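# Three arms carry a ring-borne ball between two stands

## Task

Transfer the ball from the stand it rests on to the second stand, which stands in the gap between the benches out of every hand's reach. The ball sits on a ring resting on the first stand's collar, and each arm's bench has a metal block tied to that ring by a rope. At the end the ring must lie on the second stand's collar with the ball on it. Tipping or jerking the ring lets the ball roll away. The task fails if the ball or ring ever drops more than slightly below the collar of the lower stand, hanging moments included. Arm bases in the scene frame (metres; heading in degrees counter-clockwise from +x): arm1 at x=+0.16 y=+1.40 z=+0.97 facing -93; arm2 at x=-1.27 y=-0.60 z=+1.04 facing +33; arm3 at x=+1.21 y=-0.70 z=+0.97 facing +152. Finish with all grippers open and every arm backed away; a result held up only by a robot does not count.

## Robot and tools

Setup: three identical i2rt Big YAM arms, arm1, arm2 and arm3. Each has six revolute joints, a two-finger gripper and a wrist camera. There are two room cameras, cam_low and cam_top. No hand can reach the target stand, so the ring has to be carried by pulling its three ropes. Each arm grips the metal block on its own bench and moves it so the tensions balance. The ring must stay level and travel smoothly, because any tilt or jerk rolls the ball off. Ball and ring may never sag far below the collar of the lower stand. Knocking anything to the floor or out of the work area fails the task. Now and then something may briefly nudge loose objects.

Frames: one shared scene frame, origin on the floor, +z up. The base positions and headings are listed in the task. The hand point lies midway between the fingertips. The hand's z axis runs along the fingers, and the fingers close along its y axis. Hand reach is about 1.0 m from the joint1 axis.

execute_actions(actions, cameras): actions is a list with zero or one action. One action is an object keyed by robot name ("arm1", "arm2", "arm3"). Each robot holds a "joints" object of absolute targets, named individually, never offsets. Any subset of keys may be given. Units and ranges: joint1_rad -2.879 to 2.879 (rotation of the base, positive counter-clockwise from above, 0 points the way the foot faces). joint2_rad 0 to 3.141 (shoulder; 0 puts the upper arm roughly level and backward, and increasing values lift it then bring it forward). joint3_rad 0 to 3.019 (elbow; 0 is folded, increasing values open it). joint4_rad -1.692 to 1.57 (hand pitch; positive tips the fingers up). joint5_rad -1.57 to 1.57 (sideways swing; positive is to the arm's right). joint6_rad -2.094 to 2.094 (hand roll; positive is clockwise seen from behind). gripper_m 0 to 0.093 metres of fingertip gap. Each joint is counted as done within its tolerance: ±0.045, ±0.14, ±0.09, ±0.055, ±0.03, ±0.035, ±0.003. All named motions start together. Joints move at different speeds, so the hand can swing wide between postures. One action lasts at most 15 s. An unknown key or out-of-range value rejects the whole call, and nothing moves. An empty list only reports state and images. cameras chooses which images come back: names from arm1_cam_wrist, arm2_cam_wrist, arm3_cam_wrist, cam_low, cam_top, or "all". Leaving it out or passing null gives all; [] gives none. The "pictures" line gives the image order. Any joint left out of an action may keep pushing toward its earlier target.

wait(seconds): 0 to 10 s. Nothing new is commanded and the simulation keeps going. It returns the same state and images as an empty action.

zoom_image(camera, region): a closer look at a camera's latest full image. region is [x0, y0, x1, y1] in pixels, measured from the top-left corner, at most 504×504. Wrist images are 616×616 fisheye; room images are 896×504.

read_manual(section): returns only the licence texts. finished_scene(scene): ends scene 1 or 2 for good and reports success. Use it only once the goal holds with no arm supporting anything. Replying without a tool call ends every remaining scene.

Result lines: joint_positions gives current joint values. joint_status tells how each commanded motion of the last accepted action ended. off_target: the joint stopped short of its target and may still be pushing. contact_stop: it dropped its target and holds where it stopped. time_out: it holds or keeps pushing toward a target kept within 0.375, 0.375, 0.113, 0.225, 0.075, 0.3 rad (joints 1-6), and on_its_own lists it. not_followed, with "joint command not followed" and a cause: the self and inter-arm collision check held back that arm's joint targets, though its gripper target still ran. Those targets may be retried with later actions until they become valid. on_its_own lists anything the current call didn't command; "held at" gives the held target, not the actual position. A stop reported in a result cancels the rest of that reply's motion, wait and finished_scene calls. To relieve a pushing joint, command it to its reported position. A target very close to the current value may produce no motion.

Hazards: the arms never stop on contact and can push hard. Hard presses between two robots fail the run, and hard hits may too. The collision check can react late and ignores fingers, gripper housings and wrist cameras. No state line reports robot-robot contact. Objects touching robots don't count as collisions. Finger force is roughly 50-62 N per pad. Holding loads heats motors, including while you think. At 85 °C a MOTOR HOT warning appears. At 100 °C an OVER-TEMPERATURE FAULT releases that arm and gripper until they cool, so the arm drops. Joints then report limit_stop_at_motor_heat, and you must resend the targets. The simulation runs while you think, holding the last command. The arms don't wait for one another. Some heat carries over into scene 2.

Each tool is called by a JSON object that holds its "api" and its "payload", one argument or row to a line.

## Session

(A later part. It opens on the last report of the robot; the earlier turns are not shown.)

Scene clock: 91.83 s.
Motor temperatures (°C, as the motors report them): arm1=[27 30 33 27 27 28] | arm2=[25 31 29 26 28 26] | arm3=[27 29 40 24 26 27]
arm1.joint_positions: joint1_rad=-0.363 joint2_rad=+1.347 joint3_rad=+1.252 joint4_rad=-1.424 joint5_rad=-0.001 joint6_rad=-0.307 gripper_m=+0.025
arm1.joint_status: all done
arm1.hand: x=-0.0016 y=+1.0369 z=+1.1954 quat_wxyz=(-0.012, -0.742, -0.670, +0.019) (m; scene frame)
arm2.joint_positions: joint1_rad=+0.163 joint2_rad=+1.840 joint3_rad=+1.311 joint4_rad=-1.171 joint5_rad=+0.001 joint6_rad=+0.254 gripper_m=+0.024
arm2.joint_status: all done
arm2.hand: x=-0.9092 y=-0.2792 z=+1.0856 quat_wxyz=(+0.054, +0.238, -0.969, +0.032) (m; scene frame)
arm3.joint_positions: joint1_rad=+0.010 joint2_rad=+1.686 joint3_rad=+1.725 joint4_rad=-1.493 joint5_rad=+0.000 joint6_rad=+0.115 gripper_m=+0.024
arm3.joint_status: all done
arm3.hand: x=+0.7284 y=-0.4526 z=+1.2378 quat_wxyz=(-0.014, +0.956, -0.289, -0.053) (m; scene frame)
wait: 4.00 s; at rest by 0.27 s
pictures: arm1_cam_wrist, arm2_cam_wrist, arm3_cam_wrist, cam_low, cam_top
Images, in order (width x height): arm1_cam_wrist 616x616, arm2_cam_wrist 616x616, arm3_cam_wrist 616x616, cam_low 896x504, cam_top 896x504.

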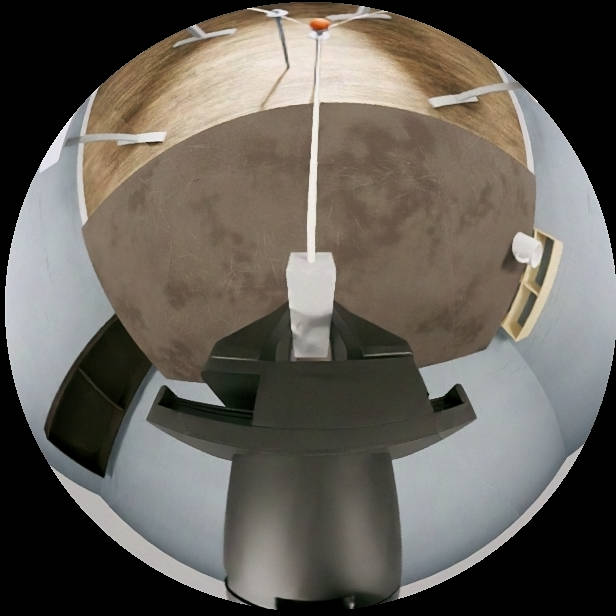

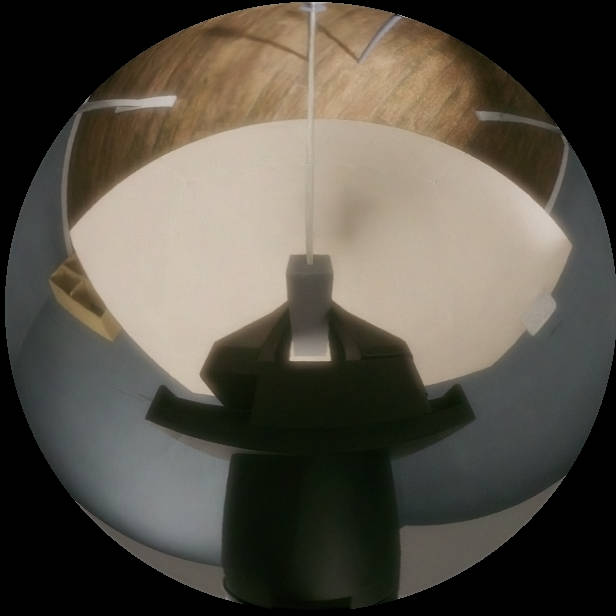

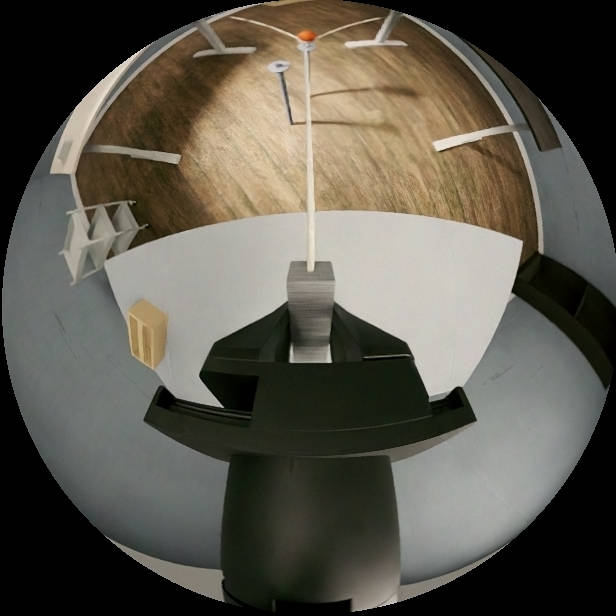

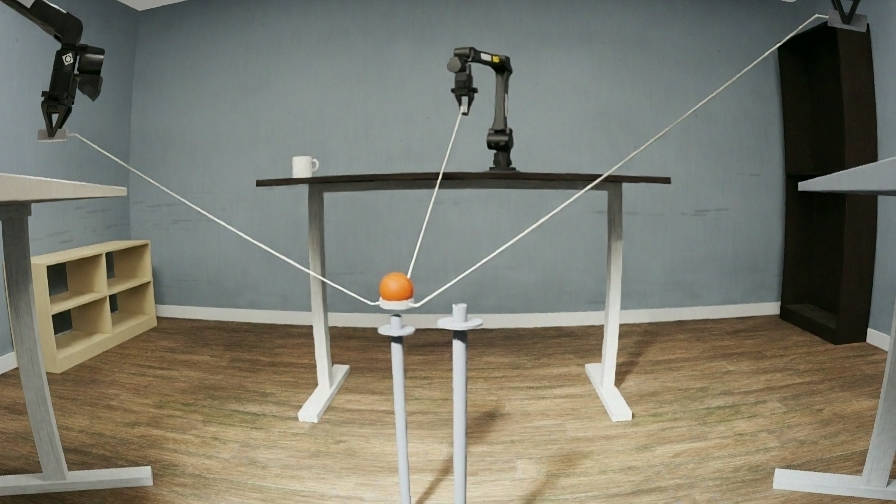

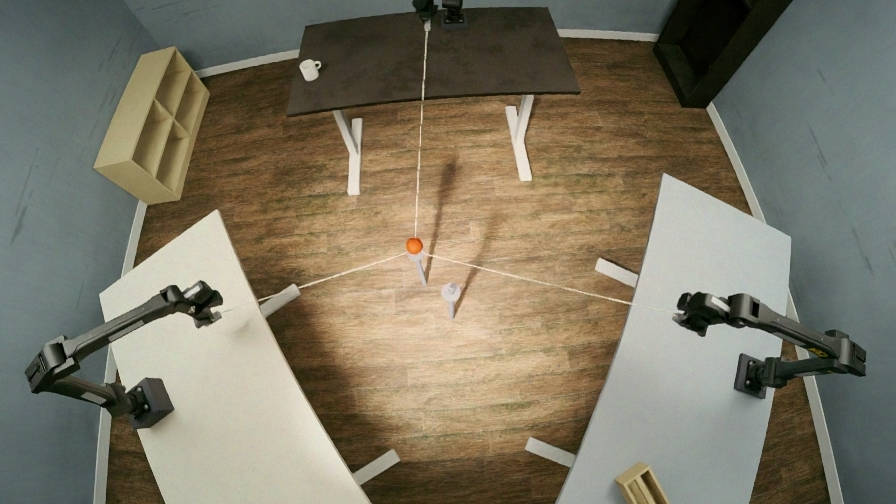

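Aligned. Repeat.

{"api": "execute_actions", "payload": {
  "actions": [
    {"arm1":{"joints":{"joint2_rad":1.39}},"arm2":{"joints":{"joint2_rad":1.88,"joint4_rad":-1.13}},"arm3":{"joints":{"joint2_rad":1.724}}}
  ],
  "cameras": []
}}

{"api": "wait", "payload": {
  "seconds": 3
}}

{"api": "zoom_image", "payload": {
  "camera": "cam_low",
  "region": [310,220,530,370]
}}

Scene clock: 95.23 s.
Motor temperatures (°C, as the motors report them): arm1=[27 30 33 27 27 28] | arm2=[25 31 29 26 28 26] | arm3=[27 29 40 24 26 27]
arm1.joint_positions: joint1_rad=-0.363 joint2_rad=+1.395 joint3_rad=+1.252 joint4_rad=-1.424 joint5_rad=-0.001 joint6_rad=-0.307 gripper_m=+0.025
arm1.joint_status: all done
arm1.hand: x=-0.0032 y=+1.0329 z=+1.1774 quat_wxyz=(-0.002, -0.742, -0.670, -0.003) (m; scene frame)
arm2.joint_positions: joint1_rad=+0.163 joint2_rad=+1.875 joint3_rad=+1.311 joint4_rad=-1.132 joint5_rad=+0.001 joint6_rad=+0.254 gripper_m=+0.024
arm2.joint_status: all done
arm2.hand: x=-0.9047 y=-0.2752 z=+1.0680 quat_wxyz=(+0.053, +0.238, -0.969, +0.031) (m; scene frame)
arm3.joint_positions: joint1_rad=+0.010 joint2_rad=+1.721 joint3_rad=+1.725 joint4_rad=-1.493 joint5_rad=+0.000 joint6_rad=+0.115 gripper_m=+0.024
arm3.joint_status: all done
arm3.hand: x=+0.7246 y=-0.4505 z=+1.2192 quat_wxyz=(-0.010, +0.957, -0.289, -0.035) (m; scene frame)
pictures: none
No camera images: the call's "cameras" was empty. Leave "cameras" out to get every camera's image.

Scene clock: 98.23 s.
Motor temperatures (°C, as the motors report them): arm1=[27 30 33 27 27 28] | arm2=[25 31 29 26 28 26] | arm3=[27 30 40 24 26 27]
arm1.joint_positions: joint1_rad=-0.363 joint2_rad=+1.395 joint3_rad=+1.252 joint4_rad=-1.424 joint5_rad=-0.001 joint6_rad=-0.307 gripper_m=+0.025
arm1.joint_status: all done
arm1.hand: x=-0.0032 y=+1.0329 z=+1.1774 quat_wxyz=(-0.002, -0.742, -0.670, -0.003) (m; scene frame)
arm2.joint_positions: joint1_rad=+0.163 joint2_rad=+1.875 joint3_rad=+1.311 joint4_rad=-1.132 joint5_rad=+0.001 joint6_rad=+0.254 gripper_m=+0.024
arm2.joint_status: all done
arm2.hand: x=-0.9047 y=-0.2752 z=+1.0680 quat_wxyz=(+0.053, +0.238, -0.969, +0.031) (m; scene frame)
arm3.joint_positions: joint1_rad=+0.010 joint2_rad=+1.721 joint3_rad=+1.725 joint4_rad=-1.493 joint5_rad=+0.000 joint6_rad=+0.115 gripper_m=+0.024
arm3.joint_status: all done
arm3.hand: x=+0.7246 y=-0.4505 z=+1.2192 quat_wxyz=(-0.010, +0.957, -0.289, -0.035) (m; scene frame)
wait: 3.00 s; at rest by 0.40 s
pictures: arm1_cam_wrist, arm2_cam_wrist, arm3_cam_wrist, cam_low, cam_top
Images, in order (width x height): arm1_cam_wrist 616x616, arm2_cam_wrist 616x616, arm3_cam_wrist 616x616, cam_low 896x504, cam_top 896x504.

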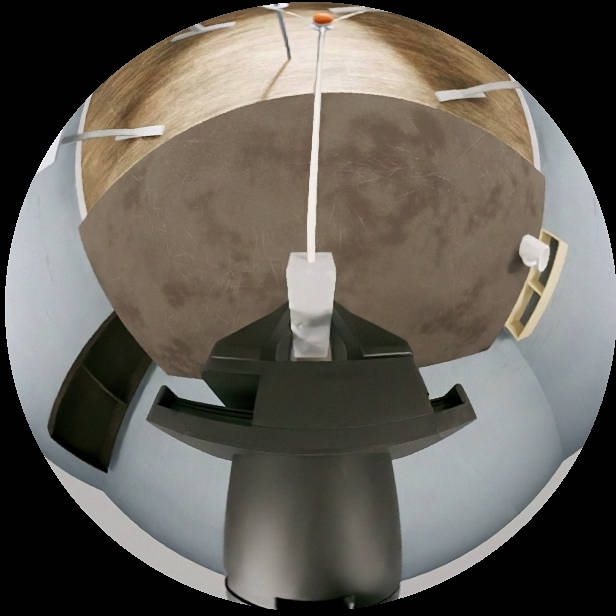

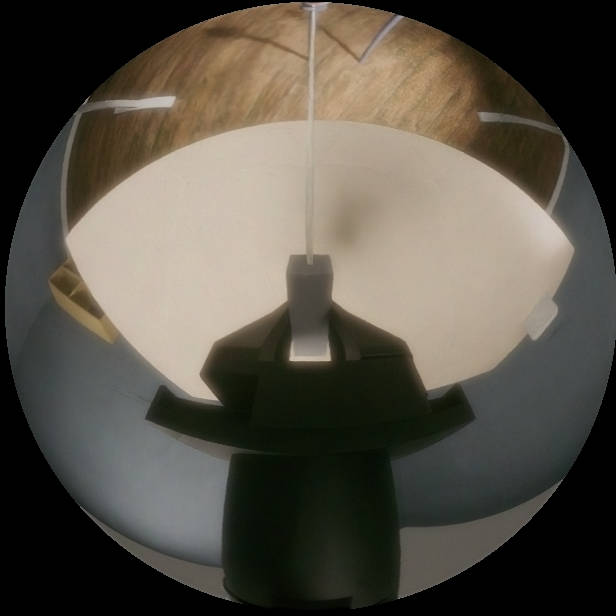

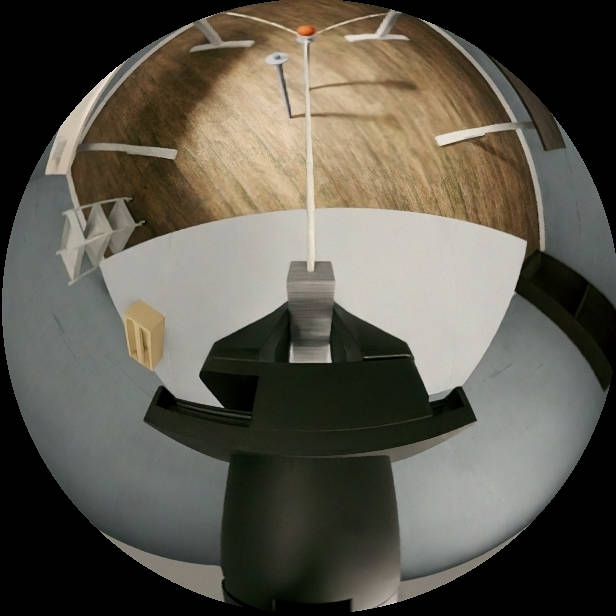

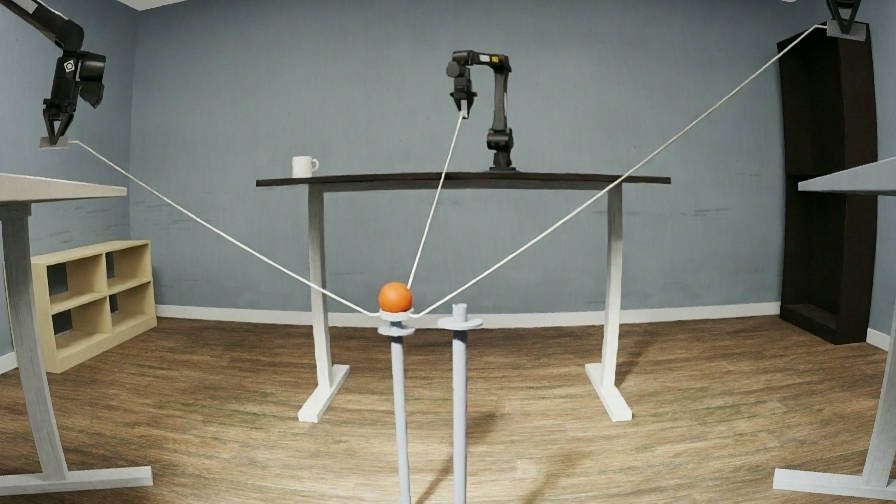

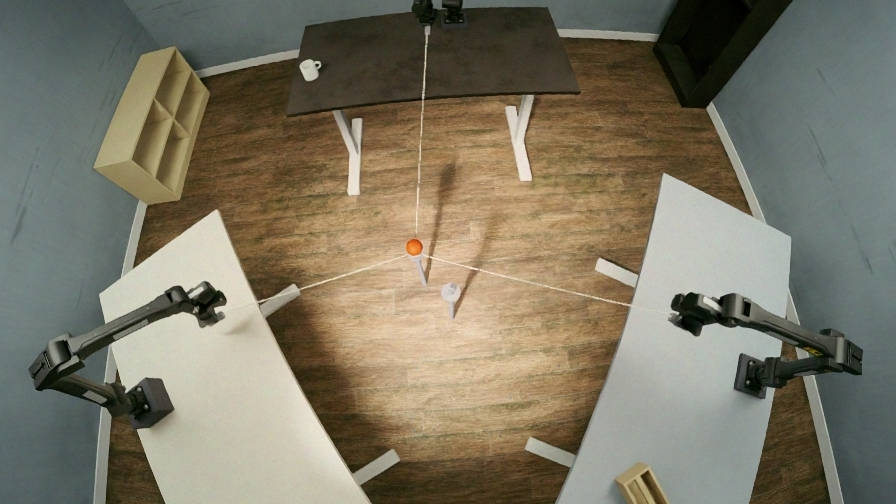

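Region (310, 220, 530, 370) of cam_low's 896x504 image, scaled by 2.291, with more detail than that image has; it fills the top 344 rows of this view, and the rest is white.

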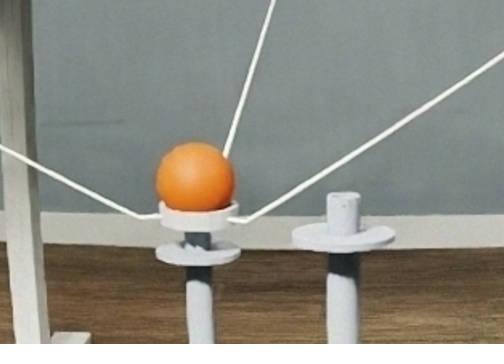

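{"api": "execute_actions", "payload": {
  "actions": [
    {"arm1":{"joints":{"joint2_rad":1.48}},"arm2":{"joints":{"joint2_rad":1.93,"joint4_rad":-1.05}},"arm3":{"joints":{"joint2_rad":1.79}}}
  ],
  "cameras": []
}}

{"api": "wait", "payload": {
  "seconds": 2
}}

{"api": "zoom_image", "payload": {
  "camera": "cam_low",
  "region": [310,220,530,370]
}}

Scene clock: 101.03 s.
Motor temperatures (°C, as the motors report them): arm1=[27 30 33 27 27 28] | arm2=[25 31 29 26 28 26] | arm3=[27 30 40 24 26 27]
arm1.joint_positions: joint1_rad=-0.363 joint2_rad=+1.487 joint3_rad=+1.250 joint4_rad=-1.425 joint5_rad=-0.001 joint6_rad=-0.307 gripper_m=+0.025
arm1.joint_status: all done
arm1.hand: x=-0.0050 y=+1.0280 z=+1.1412 quat_wxyz=(+0.017, -0.741, -0.670, -0.046) (m; scene frame)
arm2.joint_positions: joint1_rad=+0.163 joint2_rad=+1.925 joint3_rad=+1.308 joint4_rad=-1.060 joint5_rad=+0.000 joint6_rad=+0.254 gripper_m=+0.024
arm2.joint_status: all done
arm2.hand: x=-0.8968 y=-0.2682 z=+1.0414 quat_wxyz=(+0.044, +0.238, -0.970, +0.027) (m; scene frame)
arm3.joint_positions: joint1_rad=+0.010 joint2_rad=+1.787 joint3_rad=+1.728 joint4_rad=-1.493 joint5_rad=+0.000 joint6_rad=+0.115 gripper_m=+0.024
arm3.joint_status: all done
arm3.hand: x=+0.7181 y=-0.4469 z=+1.1855 quat_wxyz=(-0.005, +0.957, -0.290, -0.004) (m; scene frame)
pictures: none
No camera images: the call's "cameras" was empty. Leave "cameras" out to get every camera's image.

Scene clock: 103.03 s.
Motor temperatures (°C, as the motors report them): arm1=[27 30 33 27 27 28] | arm2=[25 31 29 26 28 26] | arm3=[27 30 40 24 26 27]
arm1.joint_positions: joint1_rad=-0.363 joint2_rad=+1.487 joint3_rad=+1.250 joint4_rad=-1.425 joint5_rad=-0.001 joint6_rad=-0.307 gripper_m=+0.025
arm1.joint_status: all done
arm1.hand: x=-0.0050 y=+1.0280 z=+1.1412 quat_wxyz=(+0.017, -0.741, -0.670, -0.046) (m; scene frame)
arm2.joint_positions: joint1_rad=+0.163 joint2_rad=+1.925 joint3_rad=+1.308 joint4_rad=-1.060 joint5_rad=+0.000 joint6_rad=+0.254 gripper_m=+0.024
arm2.joint_status: all done
arm2.hand: x=-0.8968 y=-0.2682 z=+1.0414 quat_wxyz=(+0.044, +0.238, -0.970, +0.027) (m; scene frame)
arm3.joint_positions: joint1_rad=+0.010 joint2_rad=+1.787 joint3_rad=+1.728 joint4_rad=-1.493 joint5_rad=+0.000 joint6_rad=+0.115 gripper_m=+0.024
arm3.joint_status: all done
arm3.hand: x=+0.7181 y=-0.4469 z=+1.1855 quat_wxyz=(-0.005, +0.957, -0.290, -0.004) (m; scene frame)
wait: 2.00 s; at rest by 0.27 s
pictures: arm1_cam_wrist, arm2_cam_wrist, arm3_cam_wrist, cam_low, cam_top
Images, in order (width x height): arm1_cam_wrist 616x616, arm2_cam_wrist 616x616, arm3_cam_wrist 616x616, cam_low 896x504, cam_top 896x504.

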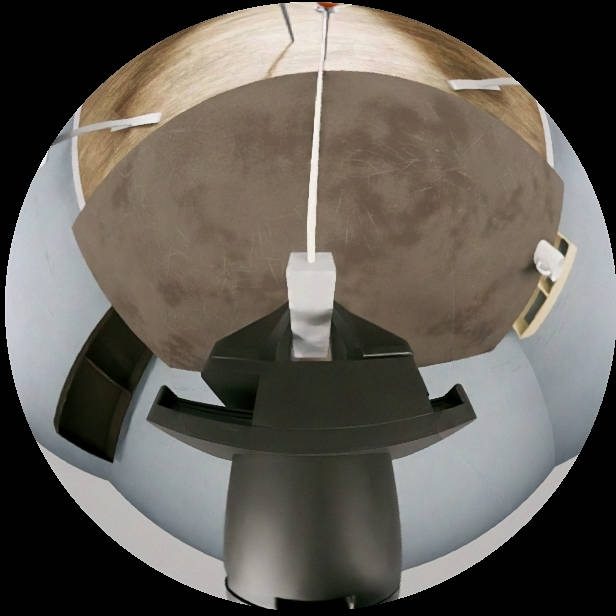

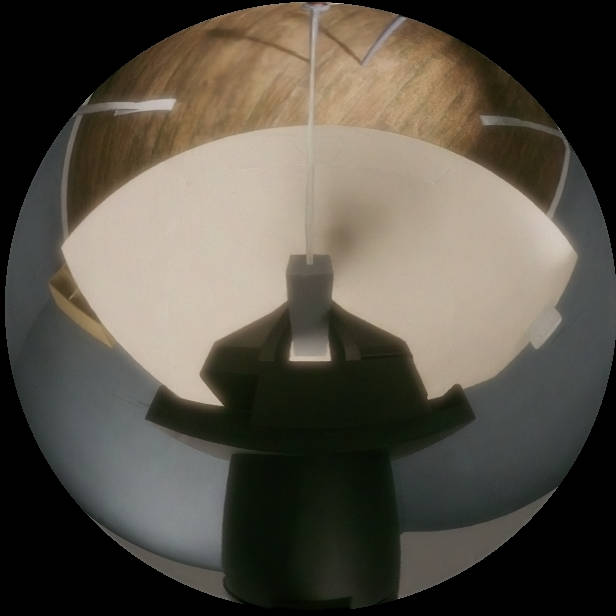

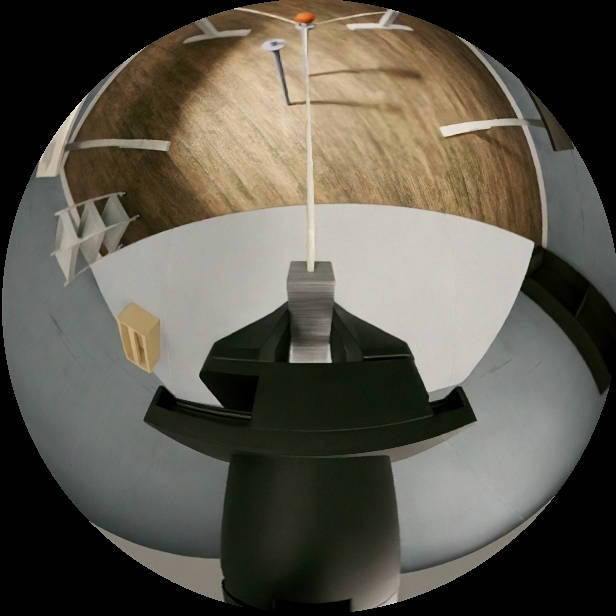

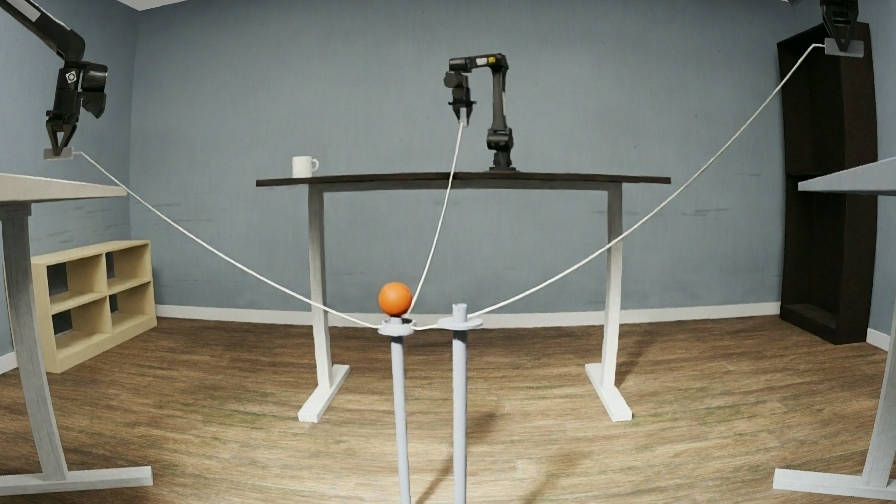

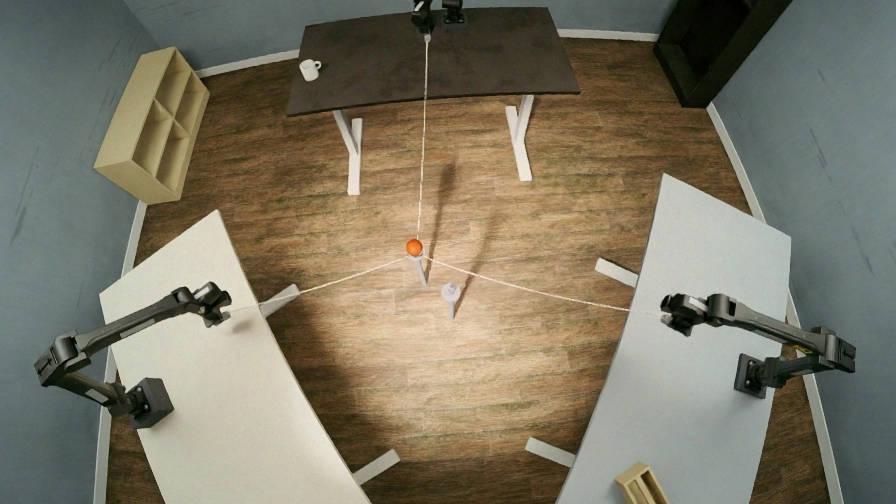

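Region (310, 220, 530, 370) of cam_low's 896x504 image, scaled by 2.291, with more detail than that image has; it fills the top 344 rows of this view, and the rest is white.

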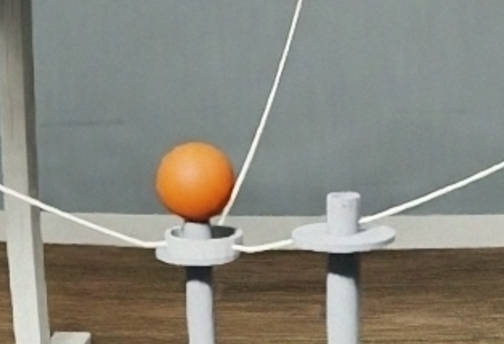

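{"api": "execute_actions", "payload": {
  "actions": [
    {"arm1":{"joints":{"joint2_rad":1.99,"joint3_rad":1.53,"joint4_rad":-1.07}},"arm2":{"joints":{"joint2_rad":2.10,"joint3_rad":1.53,"joint4_rad":-0.98}},"arm3":{"joints":{"joint2_rad":2.0,"joint3_rad":1.50,"joint4_rad":-1.06}}}
  ],
  "cameras": ["cam_low","cam_top"]
}}

Scene clock: 105.60 s.
Motor temperatures (°C, as the motors report them): arm1=[27 30 33 27 27 28] | arm2=[25 31 30 26 28 26] | arm3=[27 30 40 24 26 27]
arm1.joint_positions: joint1_rad=-0.363 joint2_rad=+2.003 joint3_rad=+1.500 joint4_rad=-1.077 joint5_rad=-0.001 joint6_rad=-0.307 gripper_m=+0.025
arm1.joint_status: all done
arm1.hand: x=-0.0702 y=+0.8744 z=+0.9774 quat_wxyz=(+0.000, -0.742, -0.671, -0.009) (m; scene frame)
arm2.joint_positions: joint1_rad=+0.163 joint2_rad=+2.108 joint3_rad=+1.478 joint4_rad=-0.987 joint5_rad=+0.000 joint6_rad=+0.254 gripper_m=+0.024
arm2.joint_status: all done
arm2.hand: x=-0.8453 y=-0.2219 z=+0.9957 quat_wxyz=(+0.018, +0.238, -0.971, +0.012) (m; scene frame)
arm3.joint_positions: joint1_rad=+0.010 joint2_rad=+2.005 joint3_rad=+1.481 joint4_rad=-1.073 joint5_rad=-0.001 joint6_rad=+0.114 gripper_m=+0.024
arm3.joint_status: all done
arm3.hand: x=+0.7102 y=-0.4409 z=+0.9768 quat_wxyz=(+0.000, +0.957, -0.290, +0.018) (m; scene frame)
pictures: cam_low, cam_top
Images, in order (width x height): cam_low 896x504, cam_top 896x504.

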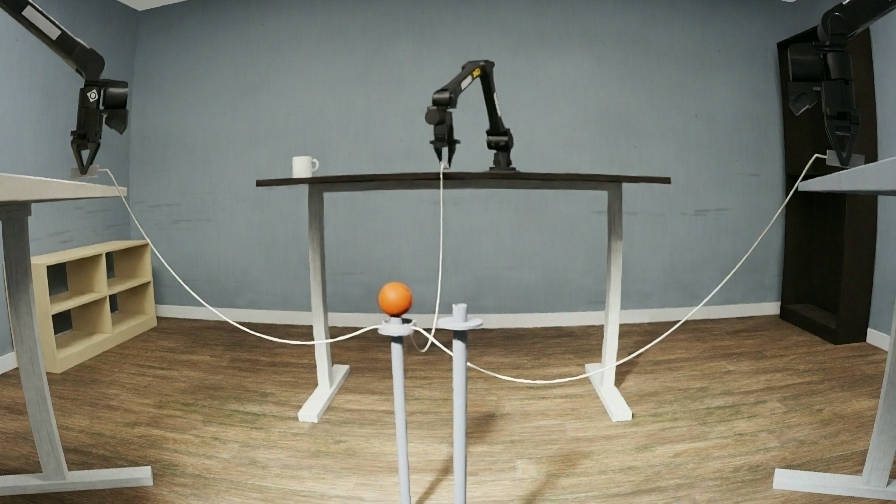

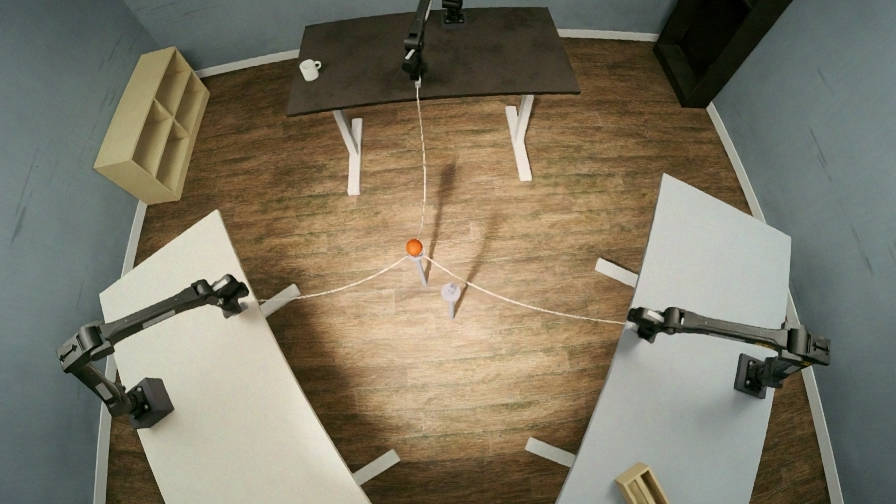

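{"api": "execute_actions", "payload": {
  "actions": [
    {"arm1":{"joints":{"joint2_rad":2.027}},"arm2":{"joints":{"joint2_rad":2.15}},"arm3":{"joints":{"joint2_rad":2.04}}}
  ]
}}

Scene clock: 106.97 s.
Motor temperatures (°C, as the motors report them): arm1=[27 30 33 27 27 28] | arm2=[25 31 30 26 28 26] | arm3=[27 30 39 24 26 27]
arm1.joint_positions: joint1_rad=-0.363 joint2_rad=+2.005 joint3_rad=+1.500 joint4_rad=-1.077 joint5_rad=-0.001 joint6_rad=-0.307 gripper_m=+0.025
arm1.joint_status: all done
arm1.hand: x=-0.0701 y=+0.8747 z=+0.9759 quat_wxyz=(+0.001, -0.742, -0.671, -0.010) (m; scene frame)
arm2.joint_positions: joint1_rad=+0.163 joint2_rad=+2.138 joint3_rad=+1.481 joint4_rad=-0.987 joint5_rad=+0.000 joint6_rad=+0.254 gripper_m=+0.024
arm2.joint_status: all done
arm2.hand: x=-0.8485 y=-0.2249 z=+0.9801 quat_wxyz=(+0.030, +0.238, -0.971, +0.019) (m; scene frame)
arm3.joint_positions: joint1_rad=+0.010 joint2_rad=+2.019 joint3_rad=+1.481 joint4_rad=-1.073 joint5_rad=-0.001 joint6_rad=+0.114 gripper_m=+0.024
arm3.joint_status: all done
arm3.hand: x=+0.7118 y=-0.4417 z=+0.9693 quat_wxyz=(+0.001, +0.957, -0.290, +0.025) (m; scene frame)
pictures: arm1_cam_wrist, arm2_cam_wrist, arm3_cam_wrist, cam_low, cam_top
Images, in order (width x height): arm1_cam_wrist 616x616, arm2_cam_wrist 616x616, arm3_cam_wrist 616x616, cam_low 896x504, cam_top 896x504.

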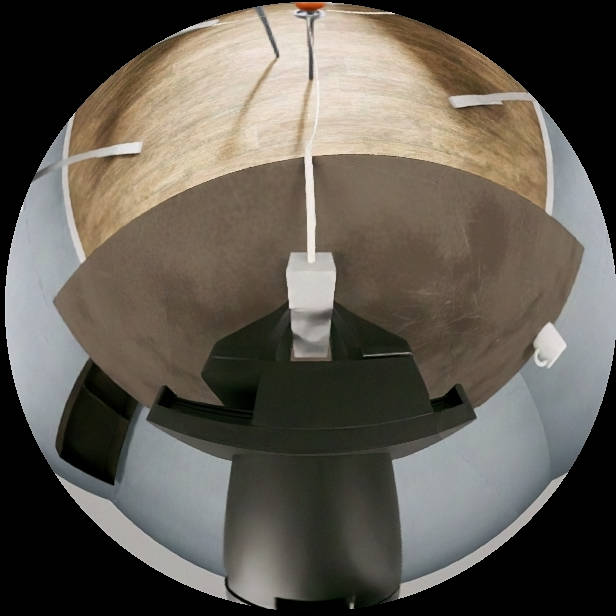

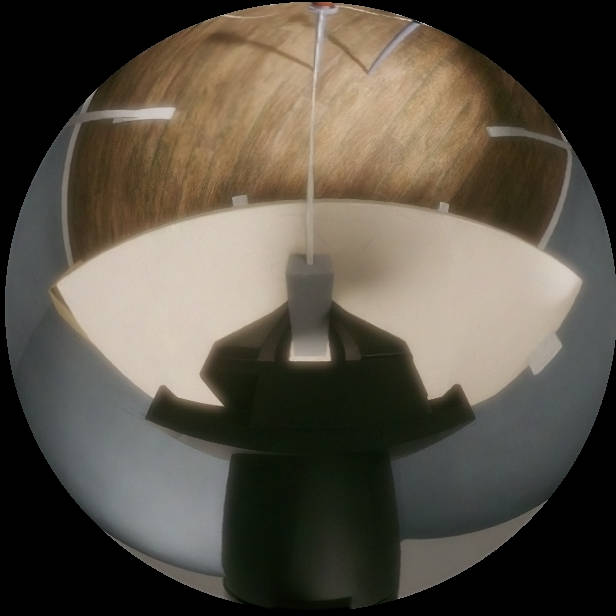

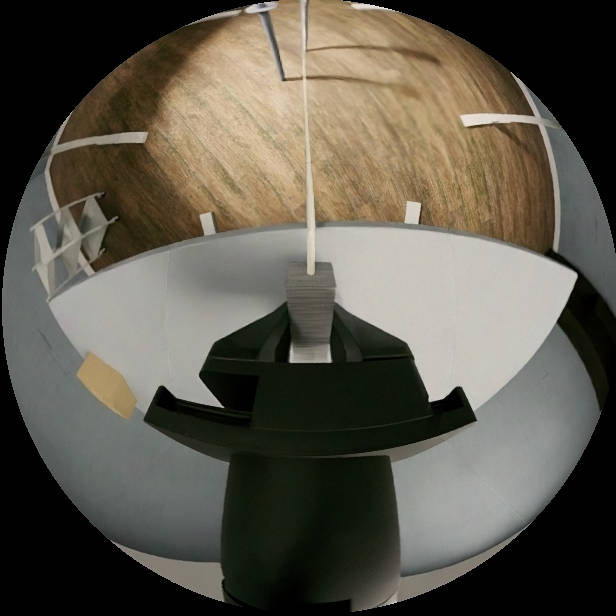

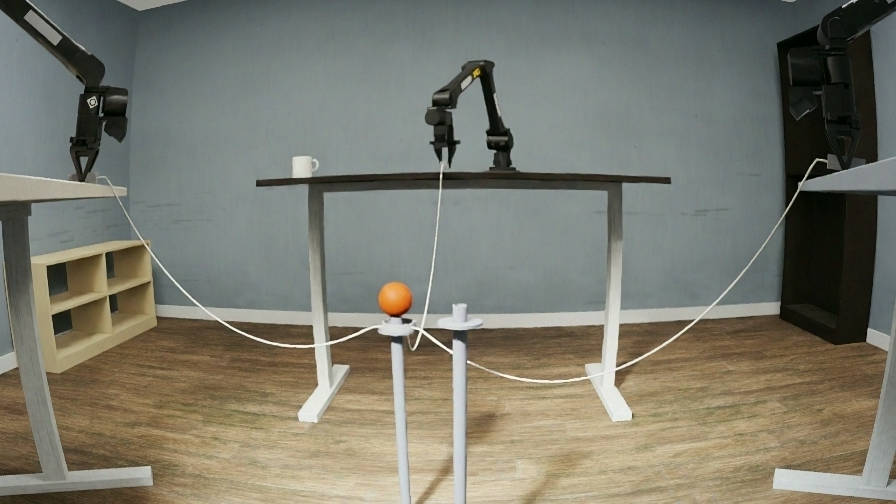

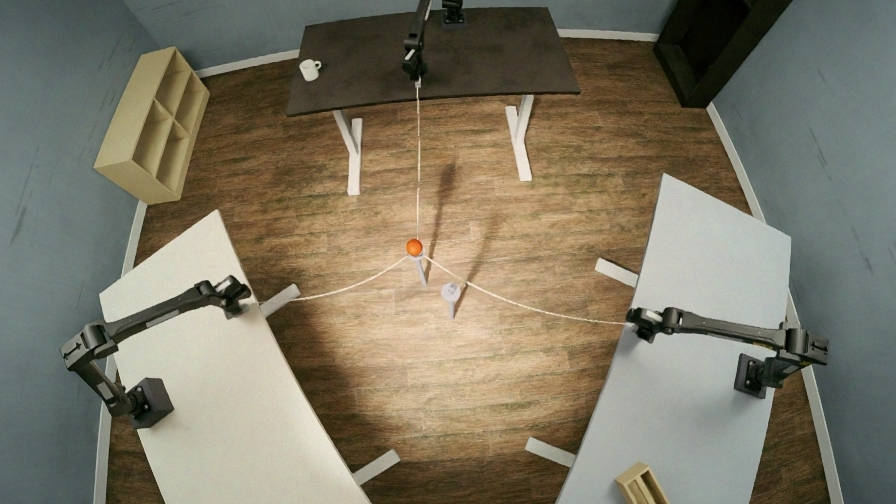

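{"api": "execute_actions", "payload": {
  "actions": [
    {"arm1":{"joints":{"joint2_rad":2.045}},"arm2":{"joints":{"joint2_rad":2.165}},"arm3":{"joints":{"joint2_rad":2.058}}}
  ],
  "cameras": []
}}

{"api": "execute_actions", "payload": {
  "actions": [
    {"arm1":{"joints":{"gripper_m":0.07}},"arm2":{"joints":{"gripper_m":0.07}},"arm3":{"joints":{"gripper_m":0.07}}}
  ],
  "cameras": []
}}

{"api": "execute_actions", "payload": {
  "actions": [
    {"arm1":{"joints":{"joint2_rad":1.75}},"arm2":{"joints":{"joint2_rad":1.85}},"arm3":{"joints":{"joint2_rad":1.75}}}
  ],
  "cameras": ["cam_low","cam_top"]
}}

Scene clock: 109.80 s.
Motor temperatures (°C, as the motors report them): arm1=[27 31 34 27 27 28] | arm2=[25 31 30 26 28 26] | arm3=[27 30 39 24 26 27]
arm1.joint_positions: joint1_rad=-0.363 joint2_rad=+2.026 joint3_rad=+1.500 joint4_rad=-1.076 joint5_rad=+0.000 joint6_rad=-0.307 gripper_m=+0.025
arm1.joint_status: all done
arm1.hand: x=-0.0692 y=+0.8769 z=+0.9643 quat_wxyz=(+0.005, -0.741, -0.671, -0.019) (m; scene frame)
arm2.joint_positions: joint1_rad=+0.163 joint2_rad=+2.147 joint3_rad=+1.481 joint4_rad=-0.987 joint5_rad=+0.000 joint6_rad=+0.254 gripper_m=+0.024
arm2.joint_status: all done
arm2.hand: x=-0.8499 y=-0.2261 z=+0.9751 quat_wxyz=(+0.034, +0.238, -0.970, +0.021) (m; scene frame)
arm3.joint_positions: joint1_rad=+0.010 joint2_rad=+2.038 joint3_rad=+1.481 joint4_rad=-1.073 joint5_rad=-0.001 joint6_rad=+0.114 gripper_m=+0.024
arm3.joint_status: all done
arm3.hand: x=+0.7143 y=-0.4428 z=+0.9590 quat_wxyz=(+0.002, +0.957, -0.289, +0.034) (m; scene frame)
pictures: none
No camera images: the call's "cameras" was empty. Leave "cameras" out to get every camera's image.

Scene clock: 110.47 s.
Motor temperatures (°C, as the motors report them): arm1=[27 31 34 27 27 28] | arm2=[25 31 30 26 28 26] | arm3=[27 30 39 24 26 27]
arm1.joint_positions: joint1_rad=-0.363 joint2_rad=+2.026 joint3_rad=+1.500 joint4_rad=-1.076 joint5_rad=+0.000 joint6_rad=-0.307 gripper_m=+0.070
arm1.joint_status: all done
arm1.hand: x=-0.0692 y=+0.8769 z=+0.9643 quat_wxyz=(+0.005, -0.741, -0.671, -0.019) (m; scene frame)
arm2.joint_positions: joint1_rad=+0.163 joint2_rad=+2.147 joint3_rad=+1.483 joint4_rad=-0.987 joint5_rad=+0.000 joint6_rad=+0.254 gripper_m=+0.070
arm2.joint_status: all done
arm2.hand: x=-0.8489 y=-0.2253 z=+0.9758 quat_wxyz=(+0.033, +0.238, -0.971, +0.020) (m; scene frame)
arm3.joint_positions: joint1_rad=+0.010 joint2_rad=+2.038 joint3_rad=+1.481 joint4_rad=-1.073 joint5_rad=-0.001 joint6_rad=+0.114 gripper_m=+0.070
arm3.joint_status: all done
arm3.hand: x=+0.7143 y=-0.4428 z=+0.9590 quat_wxyz=(+0.002, +0.957, -0.289, +0.034) (m; scene frame)
pictures: none
No camera images: the call's "cameras" was empty. Leave "cameras" out to get every camera's image.

Scene clock: 111.93 s.
Motor temperatures (°C, as the motors report them): arm1=[27 31 34 27 27 28] | arm2=[25 31 31 26 28 26] | arm3=[27 30 39 24 26 27]
arm1.joint_positions: joint1_rad=-0.363 joint2_rad=+1.738 joint3_rad=+1.510 joint4_rad=-1.076 joint5_rad=+0.000 joint6_rad=-0.307 gripper_m=+0.070
arm1.joint_status: all done
arm1.hand: x=-0.0772 y=+0.8608 z=+1.1305 quat_wxyz=(-0.057, -0.736, -0.665, +0.117) (m; scene frame)
arm2.joint_positions: joint1_rad=+0.163 joint2_rad=+1.839 joint3_rad=+1.514 joint4_rad=-0.987 joint5_rad=+0.000 joint6_rad=+0.254 gripper_m=+0.070
arm2.joint_status: all done
arm2.hand: x=-0.8157 y=-0.1941 z=+1.1632 quat_wxyz=(-0.116, +0.236, -0.963, -0.060) (m; scene frame)
arm3.joint_positions: joint1_rad=+0.010 joint2_rad=+1.734 joint3_rad=+1.489 joint4_rad=-1.073 joint5_rad=-0.001 joint6_rad=+0.114 gripper_m=+0.070
arm3.joint_status: all done
arm3.hand: x=+0.6947 y=-0.4343 z=+1.1304 quat_wxyz=(-0.025, +0.950, -0.287, -0.119) (m; scene frame)
pictures: cam_low, cam_top
Images, in order (width x height): cam_low 896x504, cam_top 896x504.

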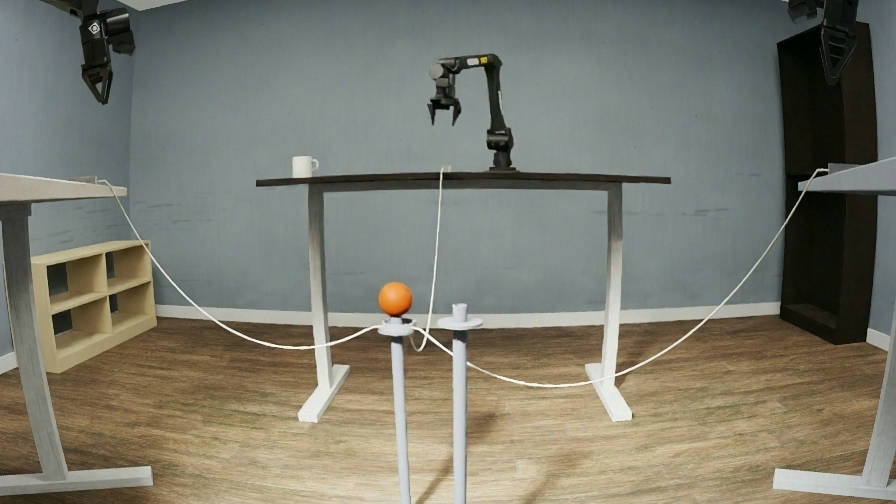

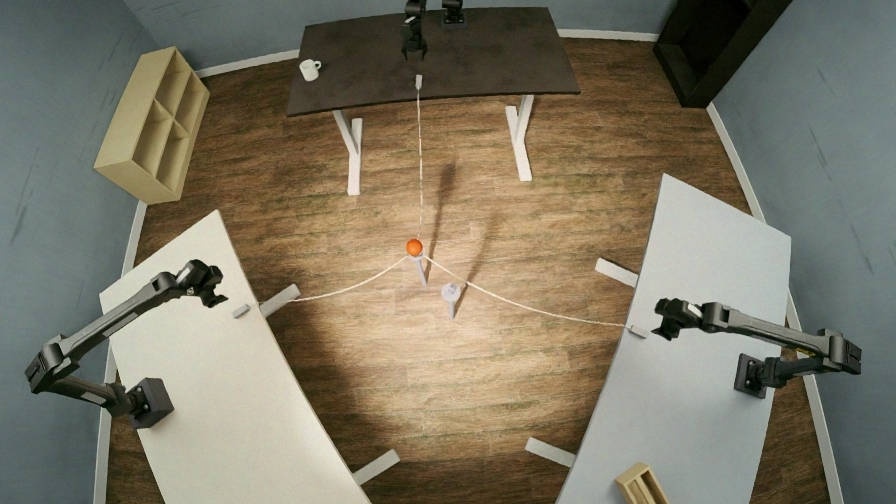

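{"api": "finished_scene", "payload": {
  "scene": 2
}}

The scene is finished: the task was done.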